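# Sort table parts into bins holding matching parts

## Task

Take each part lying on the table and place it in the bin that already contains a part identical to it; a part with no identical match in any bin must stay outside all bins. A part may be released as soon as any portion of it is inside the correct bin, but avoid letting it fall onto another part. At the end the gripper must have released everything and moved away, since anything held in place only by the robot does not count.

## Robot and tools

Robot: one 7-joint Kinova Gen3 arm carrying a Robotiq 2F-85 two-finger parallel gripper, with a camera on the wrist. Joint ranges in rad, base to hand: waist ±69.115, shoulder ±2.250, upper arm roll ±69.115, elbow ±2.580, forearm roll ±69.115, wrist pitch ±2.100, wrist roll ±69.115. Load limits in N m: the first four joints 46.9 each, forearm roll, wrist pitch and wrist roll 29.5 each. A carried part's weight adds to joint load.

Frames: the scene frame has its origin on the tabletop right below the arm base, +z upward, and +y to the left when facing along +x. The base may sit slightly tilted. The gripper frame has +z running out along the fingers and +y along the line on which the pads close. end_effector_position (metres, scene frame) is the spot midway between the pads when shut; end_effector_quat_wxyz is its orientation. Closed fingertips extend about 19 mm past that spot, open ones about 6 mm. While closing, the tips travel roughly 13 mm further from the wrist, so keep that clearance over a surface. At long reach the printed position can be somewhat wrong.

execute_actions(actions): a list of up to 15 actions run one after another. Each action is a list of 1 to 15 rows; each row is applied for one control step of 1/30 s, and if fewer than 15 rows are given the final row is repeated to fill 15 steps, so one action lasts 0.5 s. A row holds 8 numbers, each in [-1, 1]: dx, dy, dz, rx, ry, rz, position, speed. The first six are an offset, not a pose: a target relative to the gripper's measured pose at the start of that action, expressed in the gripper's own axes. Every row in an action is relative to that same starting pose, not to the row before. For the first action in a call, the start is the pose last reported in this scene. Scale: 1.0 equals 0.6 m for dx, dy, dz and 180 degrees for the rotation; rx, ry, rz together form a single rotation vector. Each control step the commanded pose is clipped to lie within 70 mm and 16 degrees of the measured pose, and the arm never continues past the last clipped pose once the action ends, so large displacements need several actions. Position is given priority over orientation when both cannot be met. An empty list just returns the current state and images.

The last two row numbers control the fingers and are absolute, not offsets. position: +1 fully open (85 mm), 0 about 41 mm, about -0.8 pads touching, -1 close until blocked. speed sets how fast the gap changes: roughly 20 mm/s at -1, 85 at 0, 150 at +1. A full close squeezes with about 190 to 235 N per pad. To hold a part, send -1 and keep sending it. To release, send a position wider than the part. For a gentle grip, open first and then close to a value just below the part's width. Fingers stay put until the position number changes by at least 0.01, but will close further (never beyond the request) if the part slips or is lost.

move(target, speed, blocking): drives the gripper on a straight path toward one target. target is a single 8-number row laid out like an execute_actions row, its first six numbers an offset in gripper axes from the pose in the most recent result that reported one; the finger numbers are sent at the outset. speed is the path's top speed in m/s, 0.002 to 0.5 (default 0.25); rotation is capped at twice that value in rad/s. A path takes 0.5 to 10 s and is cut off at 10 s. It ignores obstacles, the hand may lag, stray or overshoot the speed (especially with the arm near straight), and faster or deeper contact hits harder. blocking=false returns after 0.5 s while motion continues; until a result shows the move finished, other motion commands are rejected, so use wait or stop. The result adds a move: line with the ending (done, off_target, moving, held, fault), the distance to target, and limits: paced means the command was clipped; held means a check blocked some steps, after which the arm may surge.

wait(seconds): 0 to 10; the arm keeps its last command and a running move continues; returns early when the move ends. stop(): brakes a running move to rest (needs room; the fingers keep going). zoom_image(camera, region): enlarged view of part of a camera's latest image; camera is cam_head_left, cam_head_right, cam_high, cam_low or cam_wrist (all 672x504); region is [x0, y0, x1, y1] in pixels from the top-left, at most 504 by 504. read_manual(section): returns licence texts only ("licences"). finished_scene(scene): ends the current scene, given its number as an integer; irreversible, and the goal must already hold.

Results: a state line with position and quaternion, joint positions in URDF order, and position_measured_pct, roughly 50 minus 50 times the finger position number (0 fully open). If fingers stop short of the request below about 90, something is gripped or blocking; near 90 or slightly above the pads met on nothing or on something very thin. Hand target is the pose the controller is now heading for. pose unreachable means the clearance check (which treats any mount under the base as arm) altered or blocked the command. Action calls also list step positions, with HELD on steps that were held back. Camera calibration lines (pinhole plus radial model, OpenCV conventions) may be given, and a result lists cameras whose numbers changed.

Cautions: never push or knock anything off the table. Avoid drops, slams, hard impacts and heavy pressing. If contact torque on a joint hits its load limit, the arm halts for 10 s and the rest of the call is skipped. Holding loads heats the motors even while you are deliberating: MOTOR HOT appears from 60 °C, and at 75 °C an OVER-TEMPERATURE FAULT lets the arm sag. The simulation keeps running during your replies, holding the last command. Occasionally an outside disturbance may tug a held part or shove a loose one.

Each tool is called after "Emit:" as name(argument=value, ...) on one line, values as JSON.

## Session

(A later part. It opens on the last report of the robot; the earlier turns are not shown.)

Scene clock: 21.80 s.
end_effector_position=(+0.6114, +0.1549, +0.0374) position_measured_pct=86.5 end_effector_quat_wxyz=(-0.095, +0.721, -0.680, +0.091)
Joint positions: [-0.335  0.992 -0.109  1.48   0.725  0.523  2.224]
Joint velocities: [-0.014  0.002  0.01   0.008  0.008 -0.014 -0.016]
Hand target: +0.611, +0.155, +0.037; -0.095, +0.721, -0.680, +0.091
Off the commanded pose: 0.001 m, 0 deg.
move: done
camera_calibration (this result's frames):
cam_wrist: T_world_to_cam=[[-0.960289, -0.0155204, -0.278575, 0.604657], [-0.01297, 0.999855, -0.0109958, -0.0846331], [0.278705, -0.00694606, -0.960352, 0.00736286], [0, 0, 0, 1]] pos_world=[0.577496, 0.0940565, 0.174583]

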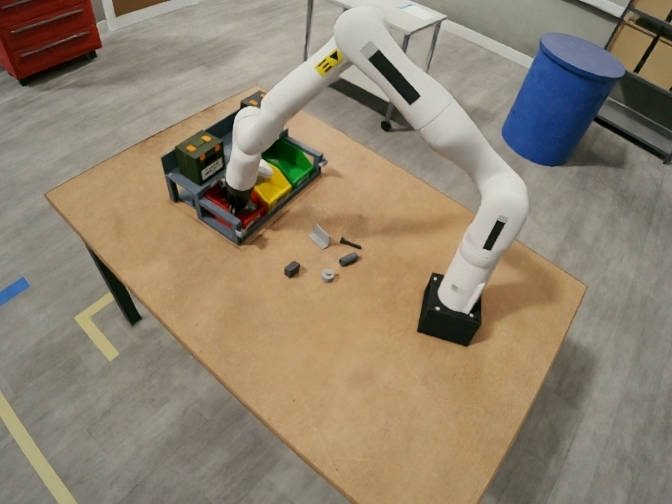

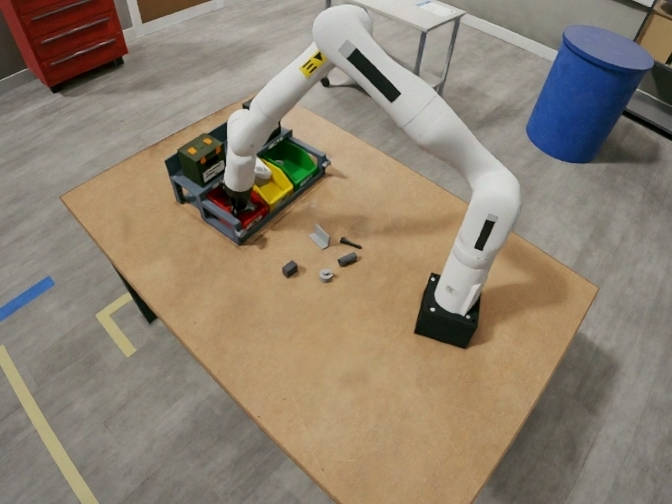

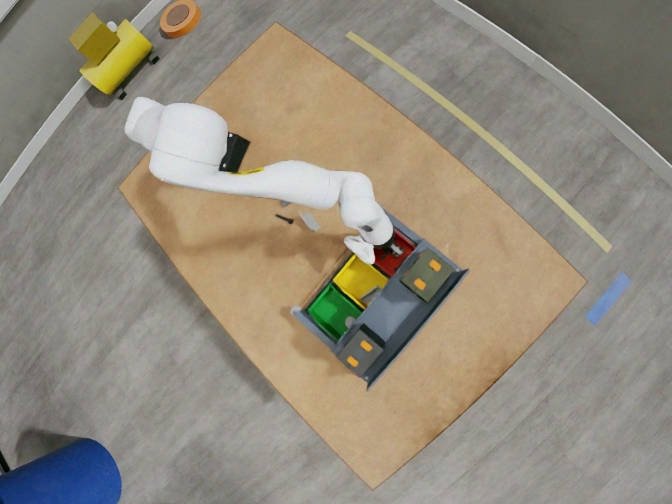

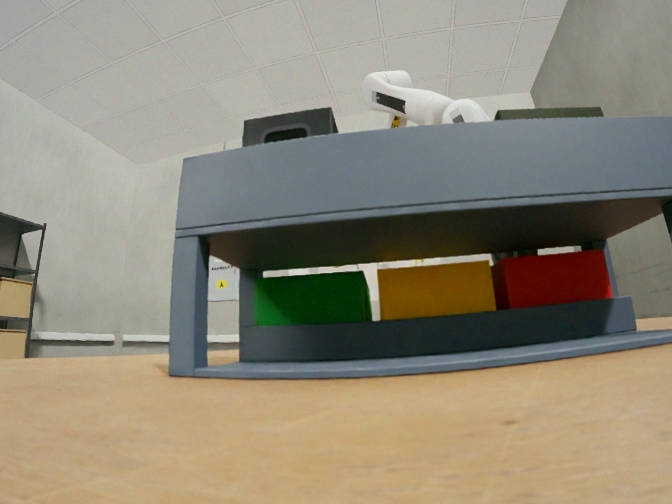

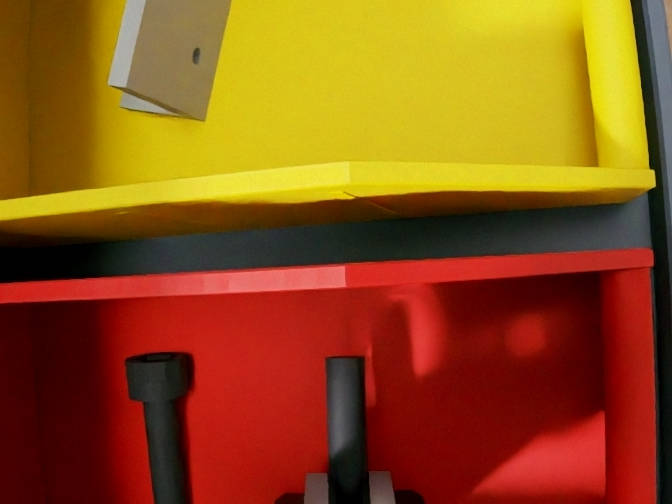

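Emit:
execute_actions(actions=[])

Scene clock: 26.57 s.
end_effector_position=(+0.6112, +0.1554, +0.0373) position_measured_pct=86.5 end_effector_quat_wxyz=(-0.095, +0.721, -0.680, +0.091)
Joint positions: [-0.337  0.992 -0.108  1.481  0.726  0.522  2.222]
Joint velocities: [ 0.001 -0.    -0.    -0.001 -0.    -0.     0.003]
Hand target: +0.611, +0.155, +0.037; -0.095, +0.721, -0.680, +0.091
Off the commanded pose: 0.001 m, 0 deg.
camera_calibration (this result's frames):
cam_wrist: T_world_to_cam=[[-0.96009, -0.0162684, -0.279216, 0.604522], [-0.0137445, 0.999845, -0.0109948, -0.0847199], [0.279352, -0.00671835, -0.960165, 0.00691051], [0, 0, 0, 1]] pos_world=[0.577301, 0.0945878, 0.174496]

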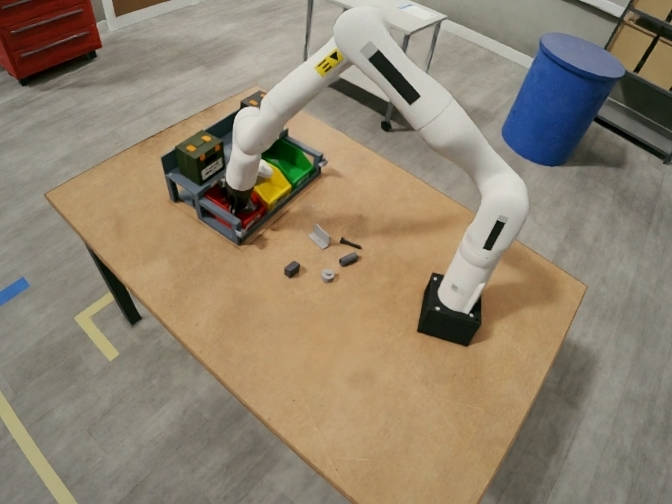

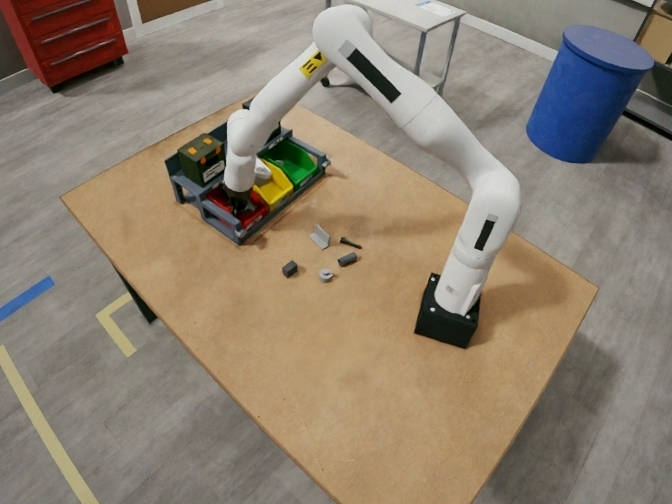

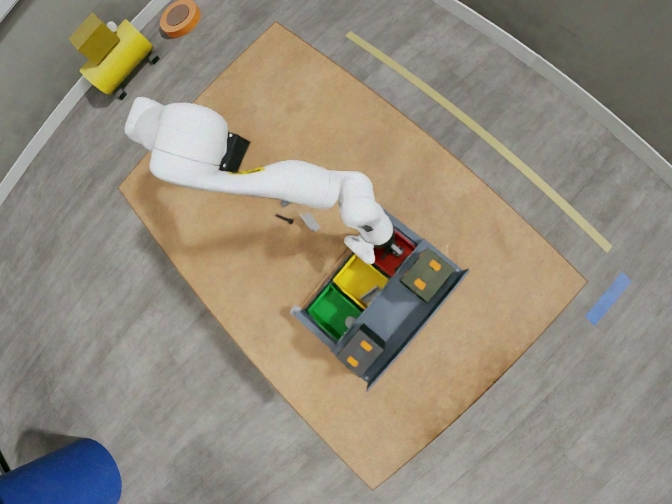

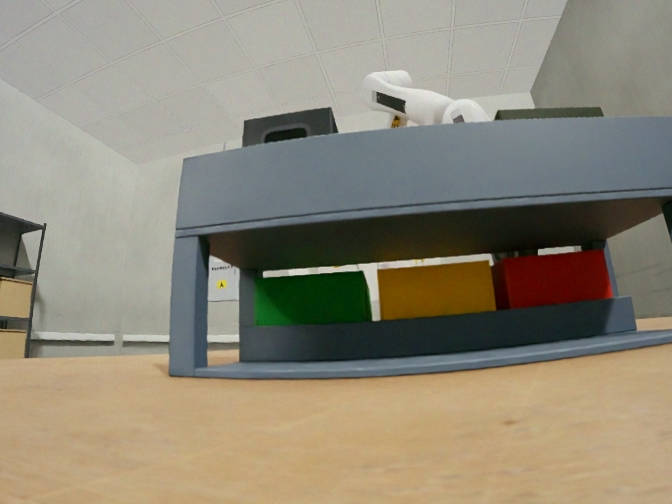

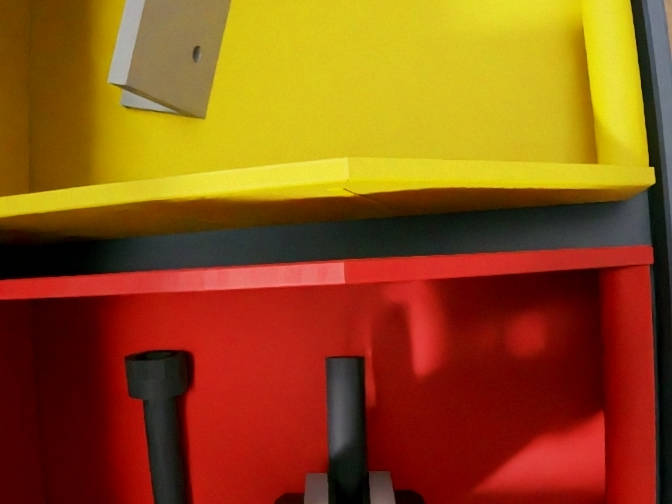

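Emit:
execute_actions(actions=[[[0,0,0,0,0,0,-0.45,0]]])

Emit:
move(target=[0,0,-0.14,-0.083,0,0,-0.45,0], speed=0.25)

Scene clock: 27.57 s.
end_effector_position=(+0.6112, +0.1554, +0.0373) position_measured_pct=72.6 end_effector_quat_wxyz=(-0.095, +0.721, -0.680, +0.091)
Joint positions: [-0.337  0.992 -0.108  1.481  0.726  0.522  2.222]
Joint velocities: [ 0.001  0.     0.001  0.001 -0.    -0.    -0.001]
Hand target: +0.611, +0.155, +0.037; -0.095, +0.721, -0.680, +0.091
Off the commanded pose: 0.000 m, 0 deg.
Step readings (end_effector_position):
0: (+0.6112, +0.1554, +0.0373)
1: (+0.6112, +0.1554, +0.0373)
2: (+0.6112, +0.1554, +0.0373)
4: (+0.6112, +0.1554, +0.0373)
8: (+0.6113, +0.1555, +0.0374)
15: end_effector_position above
camera_calibration (this result's frames):
cam_wrist: T_world_to_cam=[[-0.960096, -0.0162712, -0.279195, 0.604514], [-0.0137469, 0.999845, -0.0109971, -0.0847204], [0.279331, -0.00672016, -0.960171, 0.00692409], [0, 0, 0, 1]] pos_world=[0.577293, 0.09459, 0.174494]

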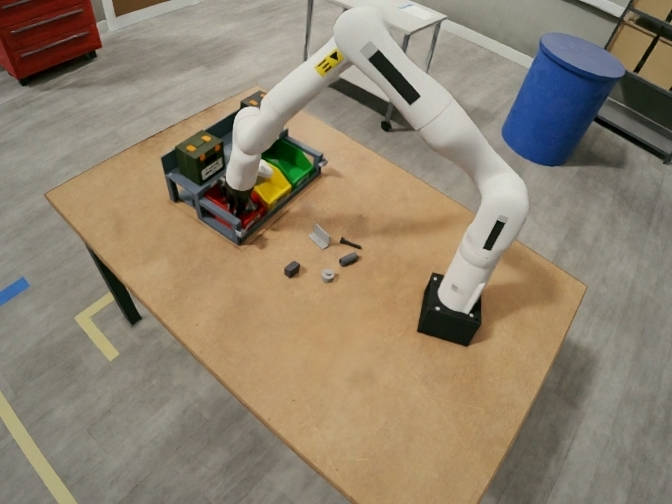

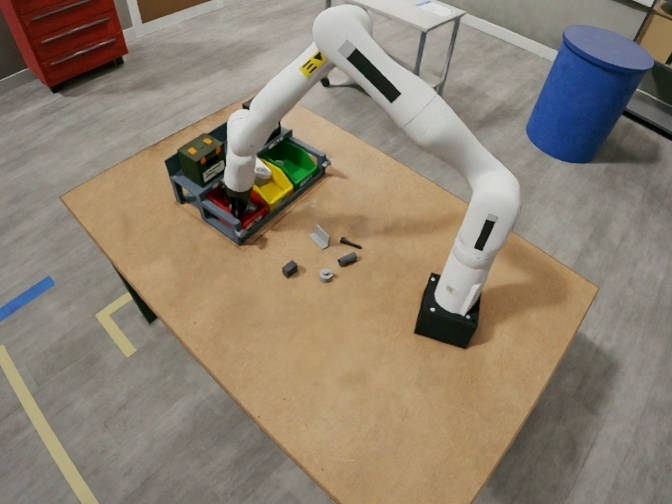

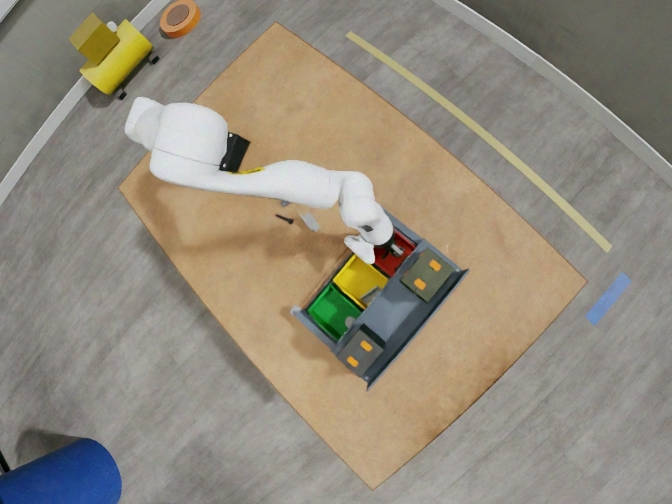

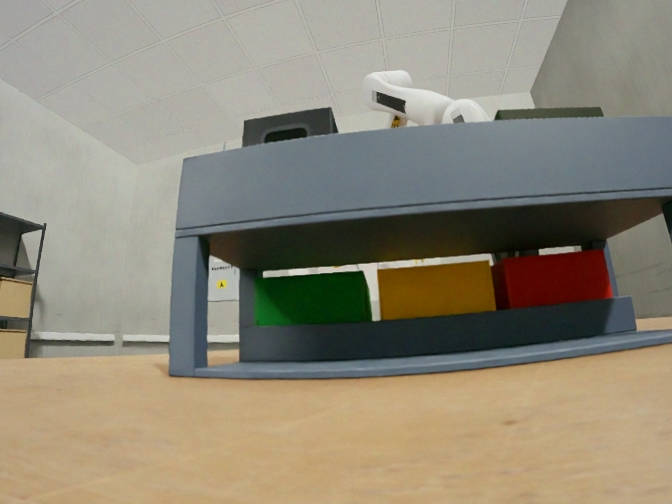

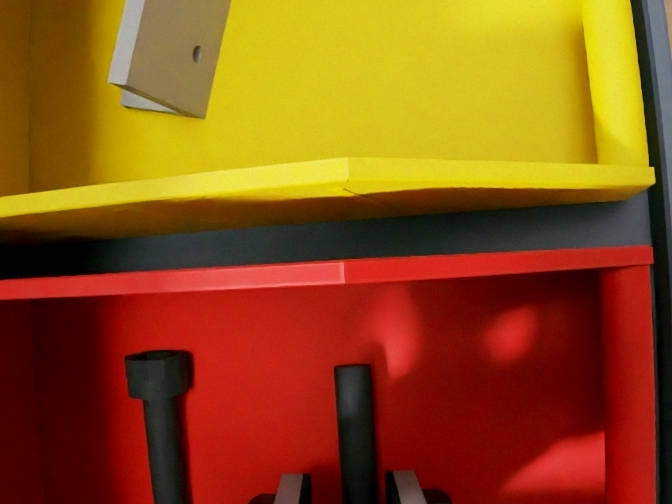

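Scene clock: 28.63 s.
end_effector_position=(+0.5888, +0.1546, +0.1189) position_measured_pct=72.6 end_effector_quat_wxyz=(-0.001, +0.728, -0.686, +0.001)
Joint positions: [-0.248  0.949 -0.297  1.209  0.474  1.056  2.525]
Joint velocities: [ 0.003  0.008  0.001 -0.013 -0.003  0.013  0.004]
Hand target: +0.589, +0.155, +0.119; -0.000, +0.728, -0.686, +0.001
Off the commanded pose: 0.001 m, 0 deg.
move: done
camera_calibration (this result's frames):
cam_wrist: T_world_to_cam=[[-0.999575, -0.0188258, -0.0222654, 0.598894], [-0.0183583, 0.999611, -0.0210187, -0.0794063], [0.0226524, -0.020601, -0.999531, 0.249464], [0, 0, 0, 1]] pos_world=[0.591531, 0.0957892, 0.261013]

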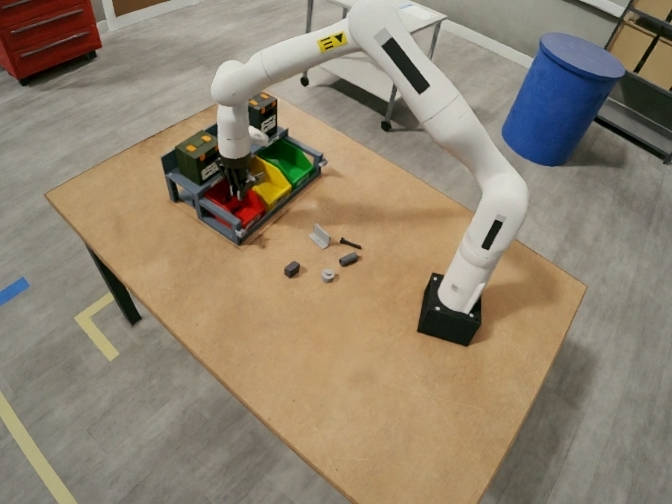

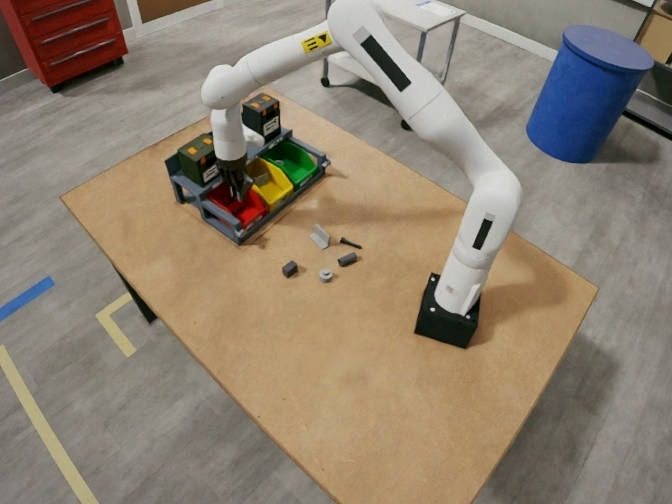

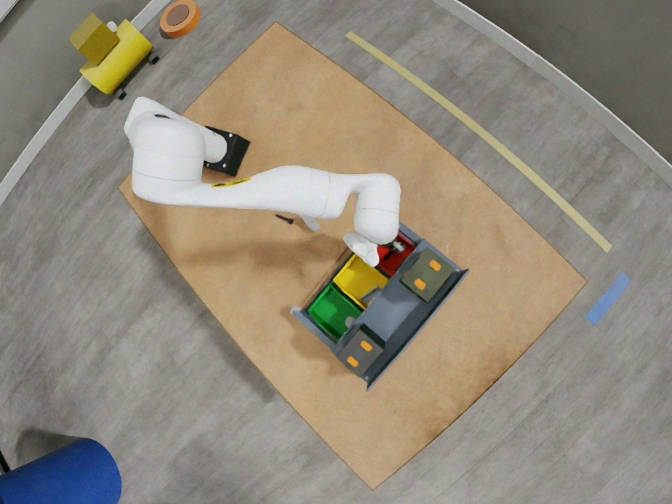

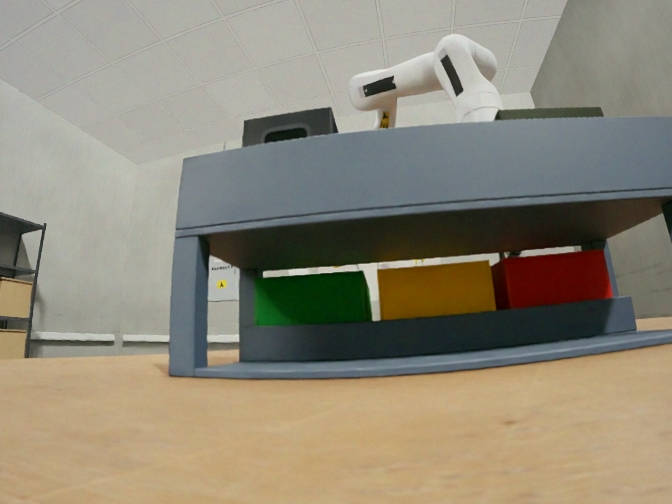

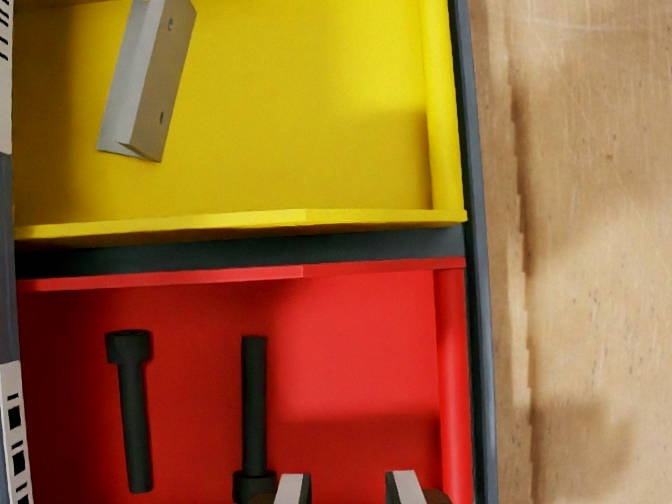

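Emit:
move(target=[0.227,0.456,0,0,0,0.404,-0.35,0], speed=0.35)

Scene clock: 32.33 s.
end_effector_position=(+0.3249, +0.0011, +0.1174) position_measured_pct=67.5 end_effector_quat_wxyz=(+0.001, -0.179, +0.984, -0.002)
Joint positions: [-0.336  0.471  0.095  2.304  0.359  0.361  1.339]
Joint velocities: [-0.019 -0.005  0.009  0.009  0.009 -0.008 -0.014]
Hand target: +0.325, +0.002, +0.118; +0.002, -0.180, +0.984, -0.002
Off the commanded pose: 0.002 m, 0 deg.
move: done
camera_calibration (this result's frames):
cam_wrist: T_world_to_cam=[[-0.314434, 0.949008, -0.0226868, 0.108493], [0.949231, 0.314087, -0.0175975, -0.244859], [-0.00957447, -0.0270683, -0.999588, 0.261309], [0, 0, 0, 1]] pos_world=[0.269043, -0.0189807, 0.259354]

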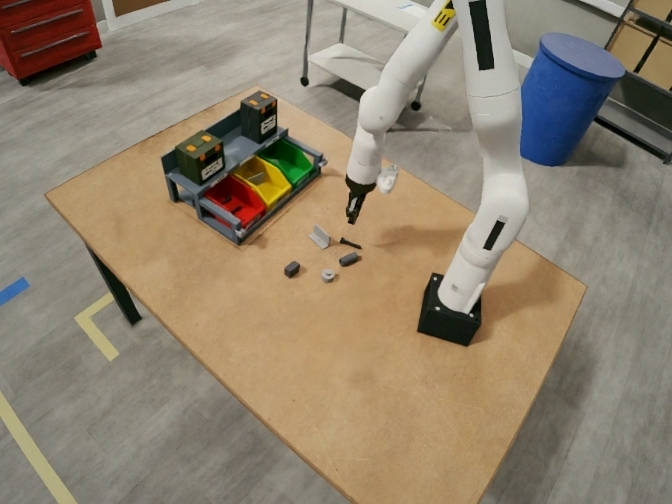

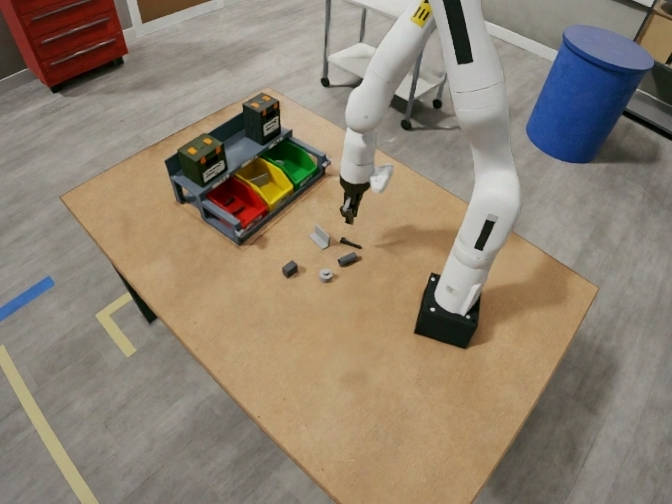

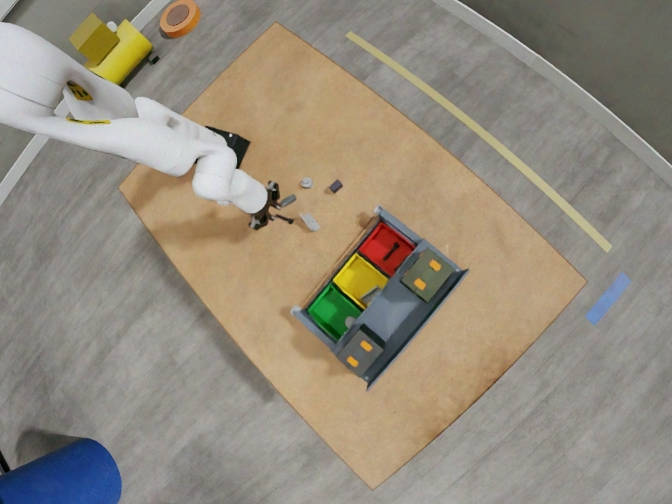

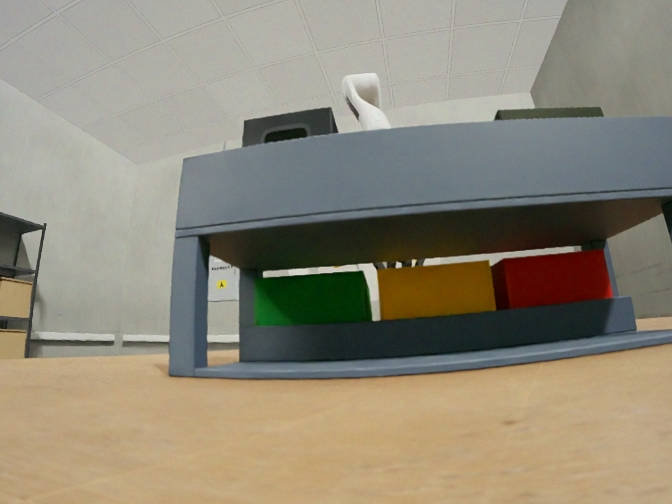

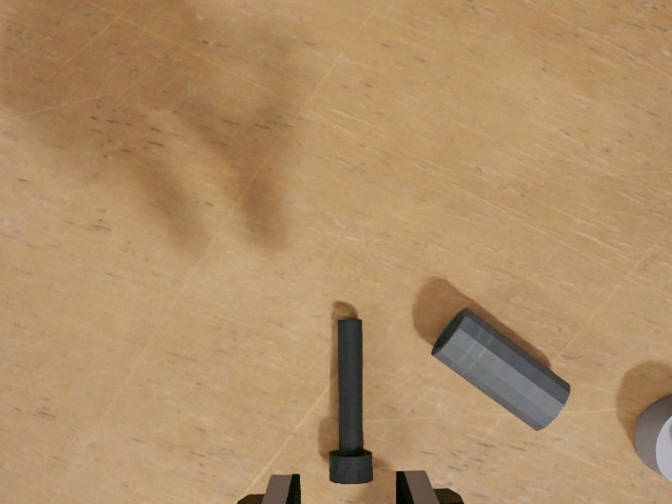

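Emit:
move(target=[0.003,0.003,0.162,0,0,0,-0.35,0], speed=0.15)

Scene clock: 34.27 s.
end_effector_position=(+0.3233, +0.0017, +0.0201) position_measured_pct=67.5 end_effector_quat_wxyz=(+0.002, -0.179, +0.984, -0.002)
Joint positions: [-0.393  0.799  0.241  2.335  0.432 -0.012  1.269]
Joint velocities: [-0.004  0.007  0.002  0.002 -0.    -0.003 -0.   ]
Hand target: +0.323, +0.002, +0.020; +0.002, -0.179, +0.984, -0.002
Off the commanded pose: 0.001 m, 0 deg.
move: done
camera_calibration (this result's frames):
cam_wrist: T_world_to_cam=[[-0.314021, 0.949128, -0.0233792, 0.105186], [0.949376, 0.313687, -0.0168939, -0.245278], [-0.00870072, -0.0275007, -0.999584, 0.163703], [0, 0, 0, 1]] pos_world=[0.267316, -0.018393, 0.16195]

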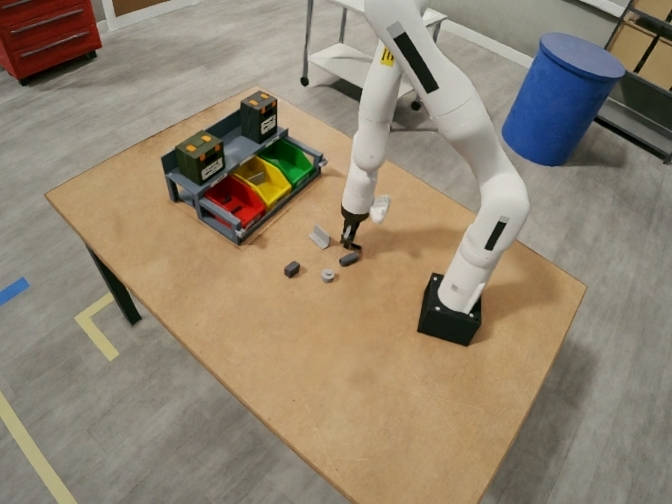

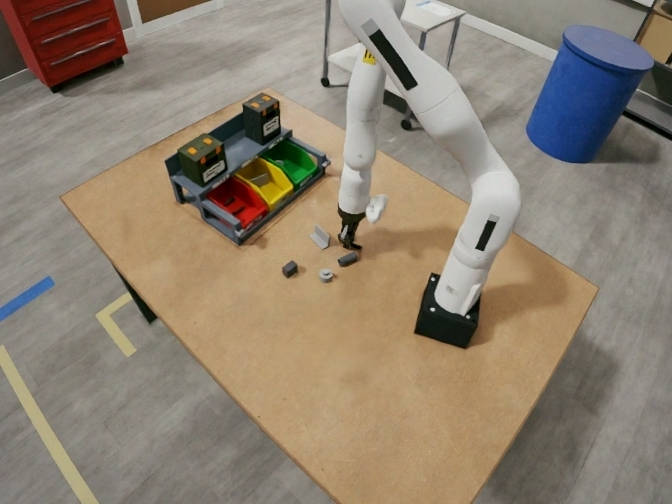

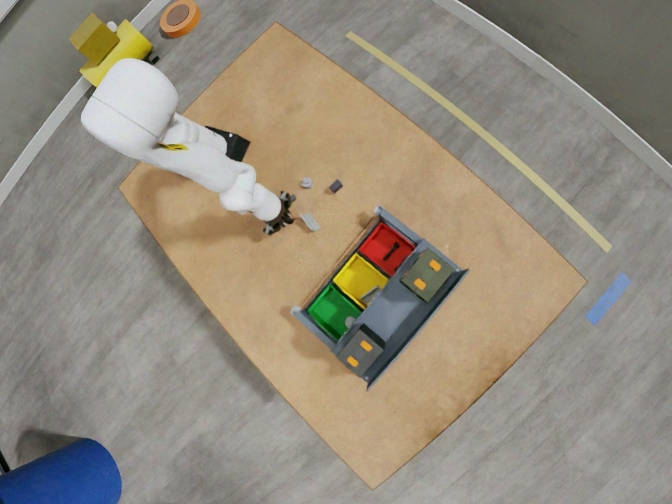

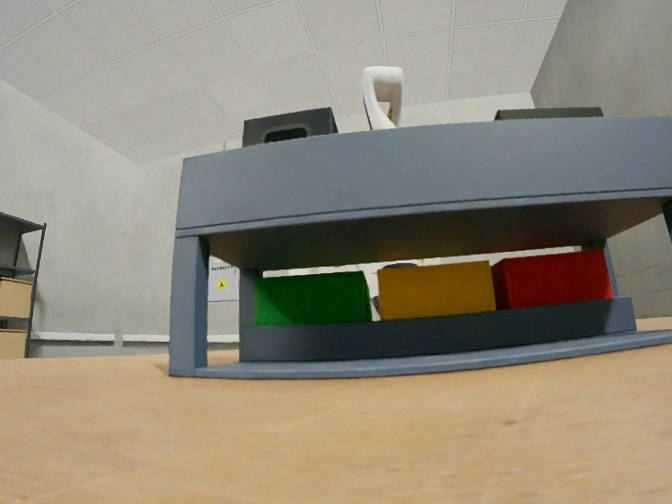

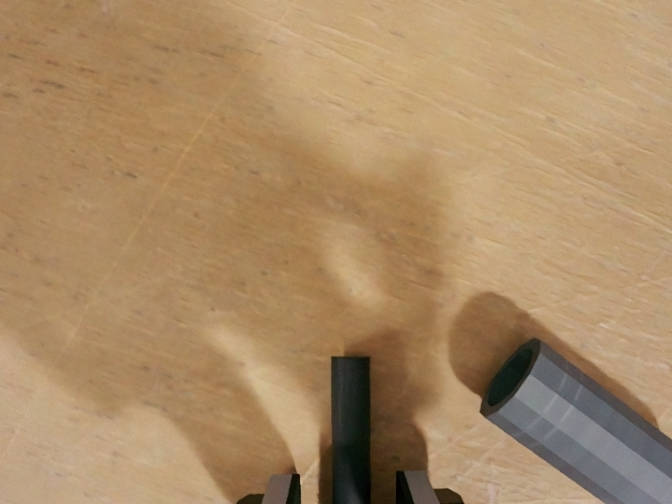

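Emit:
execute_actions(actions=[[[0,0,0,0,0,0,-1,0]]])

Emit:
move(target=[0,0,-0.1,0,0,0,-1,0], speed=0.25)

Scene clock: 35.10 s.
end_effector_position=(+0.3233, +0.0017, +0.0203) position_measured_pct=86.5 end_effector_quat_wxyz=(+0.002, -0.179, +0.984, -0.002)
Joint positions: [-0.393  0.798  0.241  2.335  0.432 -0.012  1.269]
Joint velocities: [-0.    -0.    -0.    -0.001 -0.    -0.    -0.001]
Hand target: +0.323, +0.002, +0.020; +0.002, -0.179, +0.984, -0.002
Off the commanded pose: 0.000 m, 0 deg.
Step readings (end_effector_position):
0: (+0.3232, +0.0017, +0.0199)
1: (+0.3232, +0.0017, +0.0199)
2: (+0.3232, +0.0017, +0.0200)
4: (+0.3233, +0.0017, +0.0200)
8: (+0.3233, +0.0017, +0.0202)
15: end_effector_position above
camera_calibration (this result's frames):
cam_wrist: T_world_to_cam=[[-0.314065, 0.949114, -0.0233825, 0.10519], [0.949363, 0.313736, -0.0166896, -0.245254], [-0.00850435, -0.0274401, -0.999587, 0.163868], [0, 0, 0, 1]] pos_world=[0.267265, -0.0183952, 0.162166]

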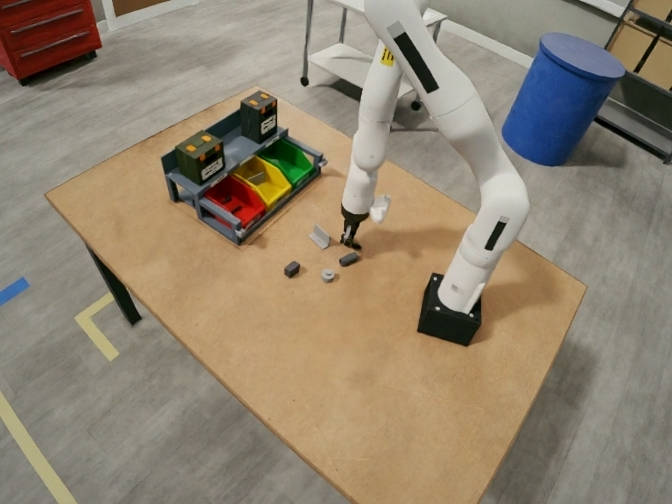

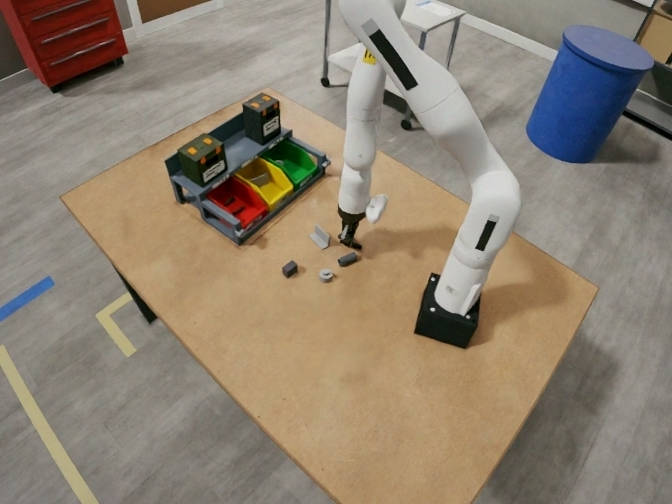

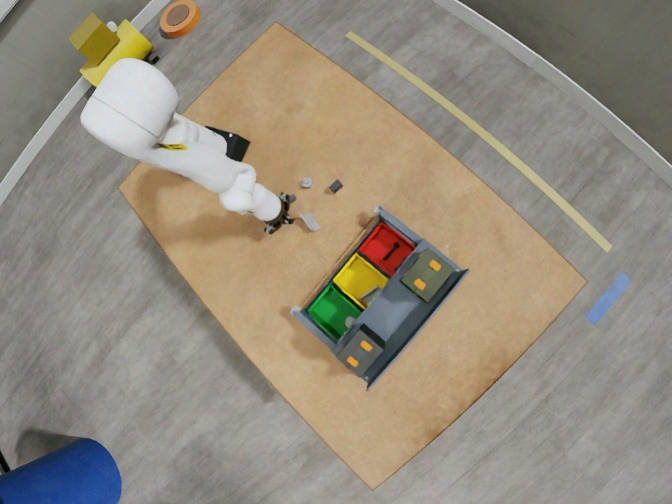

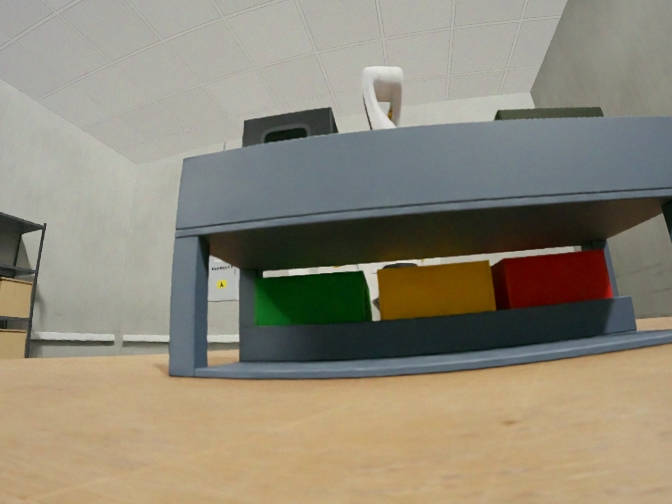

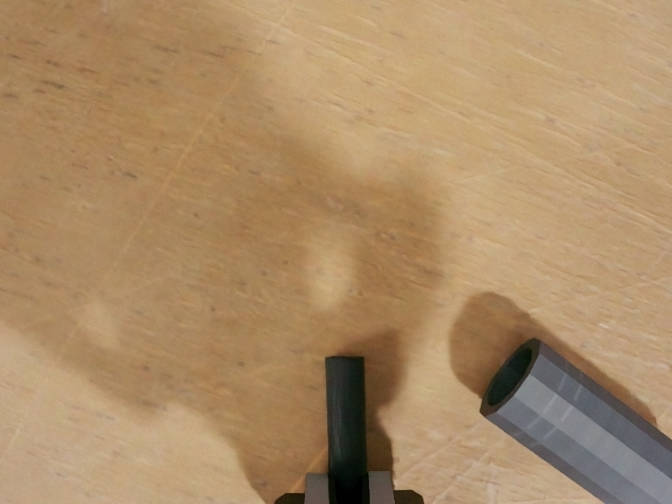

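Scene clock: 36.07 s.
end_effector_position=(+0.3228, +0.0020, +0.0803) position_measured_pct=86.5 end_effector_quat_wxyz=(+0.002, -0.180, +0.984, -0.002)
Joint positions: [-0.361  0.589  0.15   2.332  0.412  0.211  1.288]
Joint velocities: [ 0.004 -0.007 -0.003 -0.    -0.001  0.004  0.002]
Hand target: +0.323, +0.002, +0.081; +0.002, -0.179, +0.984, -0.002
Off the commanded pose: 0.000 m, 0 deg.
move: done
camera_calibration (this result's frames):
cam_wrist: T_world_to_cam=[[-0.314506, 0.948975, -0.0231004, 0.10622], [0.949212, 0.314164, -0.0172554, -0.243786], [-0.00911765, -0.0273541, -0.999584, 0.224063], [0, 0, 0, 1]] pos_world=[0.266855, -0.0180824, 0.222217]

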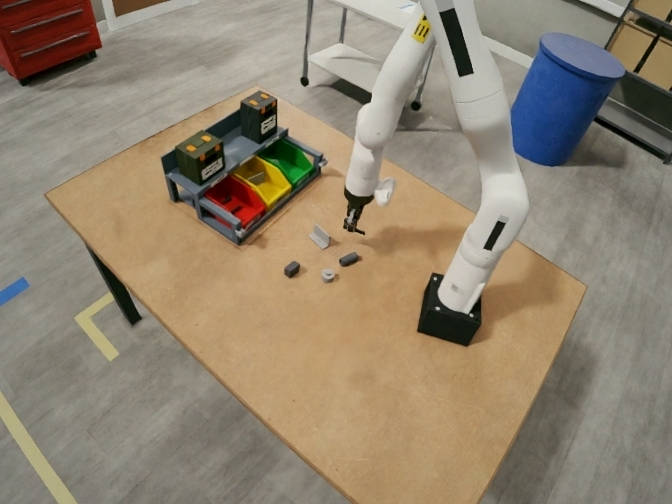

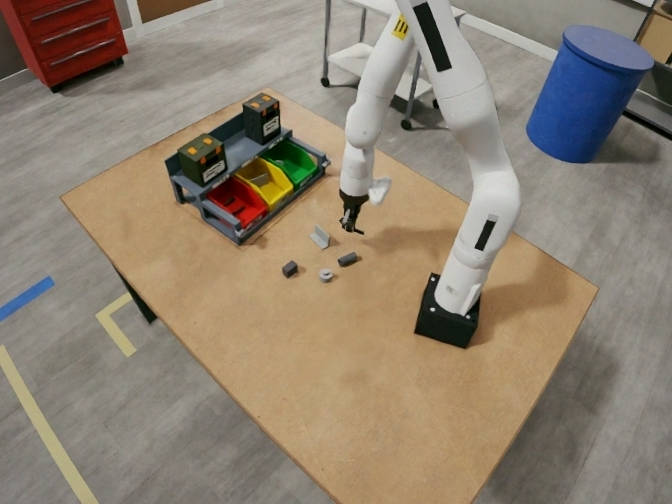

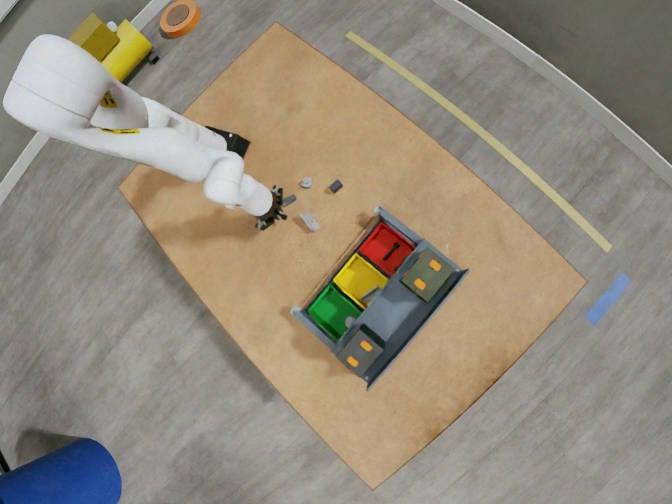

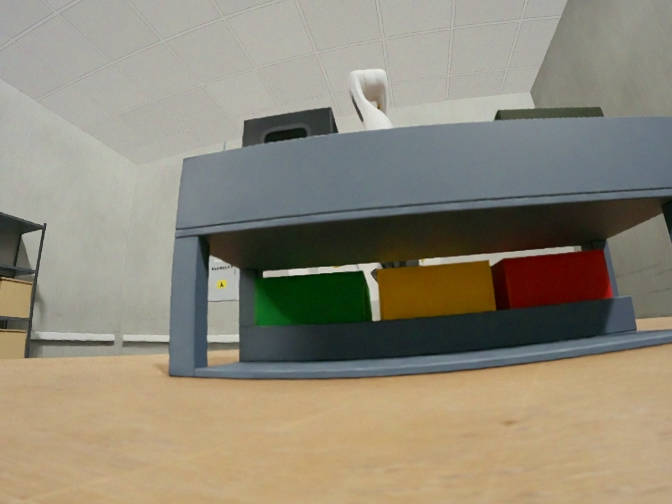

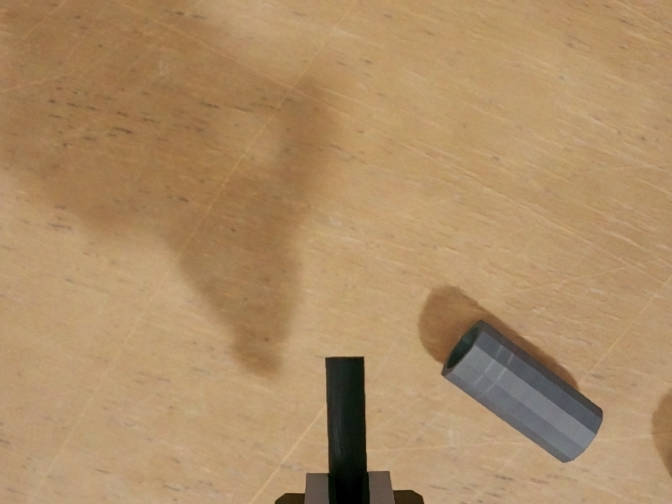

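Emit:
move(target=[-0.5087,0.0786,-0.07,0,0,-0.404,-1,0], speed=0.35)

Scene clock: 39.20 s.
end_effector_position=(+0.5905, +0.1548, +0.1241) position_measured_pct=86.5 end_effector_quat_wxyz=(-0.001, +0.728, -0.686, +0.001)
Joint positions: [-0.229  0.95  -0.341  1.198  0.508  1.081  2.507]
Joint velocities: [-0.001  0.012 -0.    -0.016 -0.003  0.012  0.007]
Hand target: +0.590, +0.155, +0.124; -0.001, +0.728, -0.686, +0.001
Off the commanded pose: 0.002 m, 0 deg.
move: done
camera_calibration (this result's frames):
cam_wrist: T_world_to_cam=[[-0.999584, -0.0177898, -0.0227191, 0.600568], [-0.0173236, 0.999639, -0.0205518, -0.0800736], [0.0230765, -0.0201497, -0.999531, 0.254341], [0, 0, 0, 1]] pos_world=[0.593062, 0.0958535, 0.26622]

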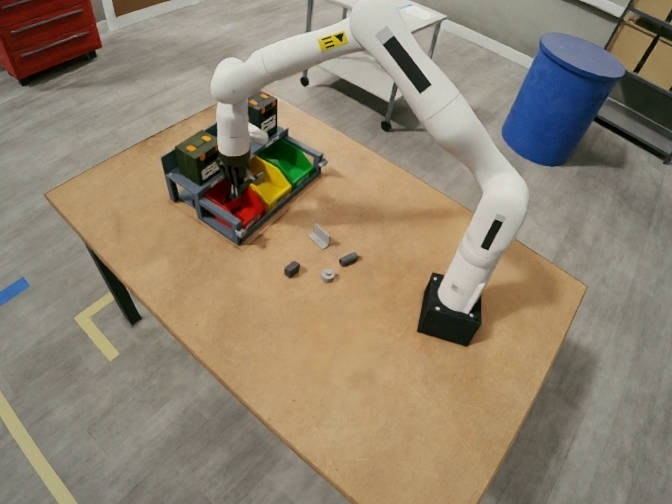

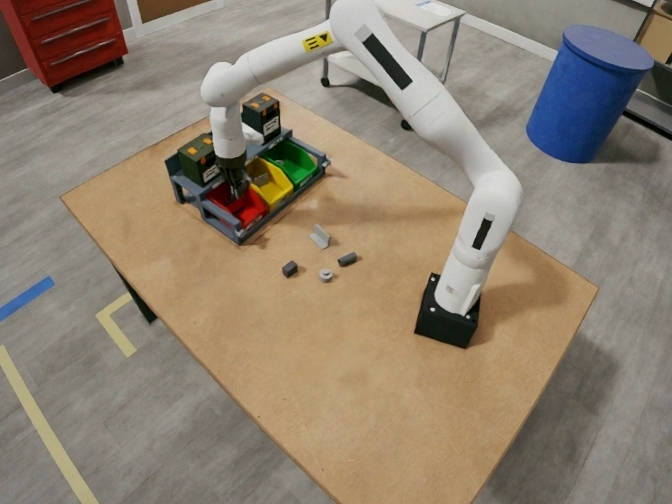

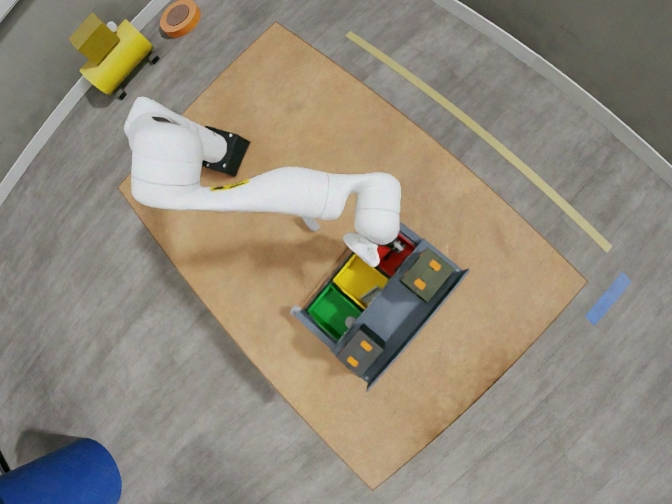

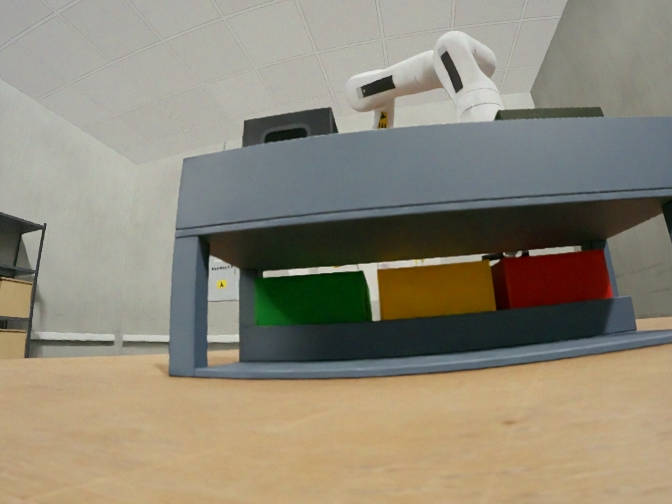

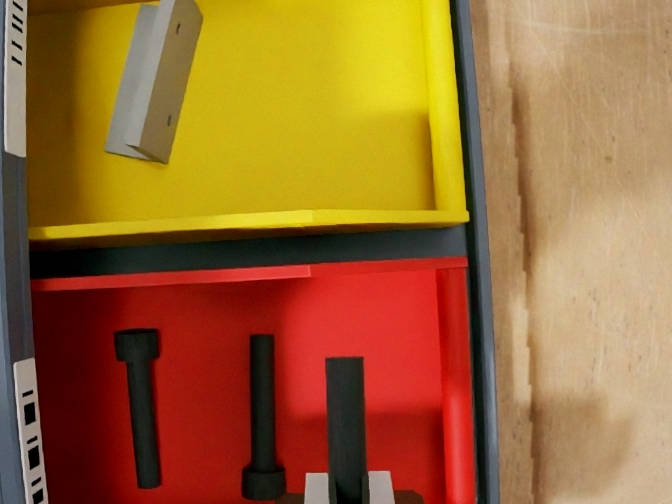

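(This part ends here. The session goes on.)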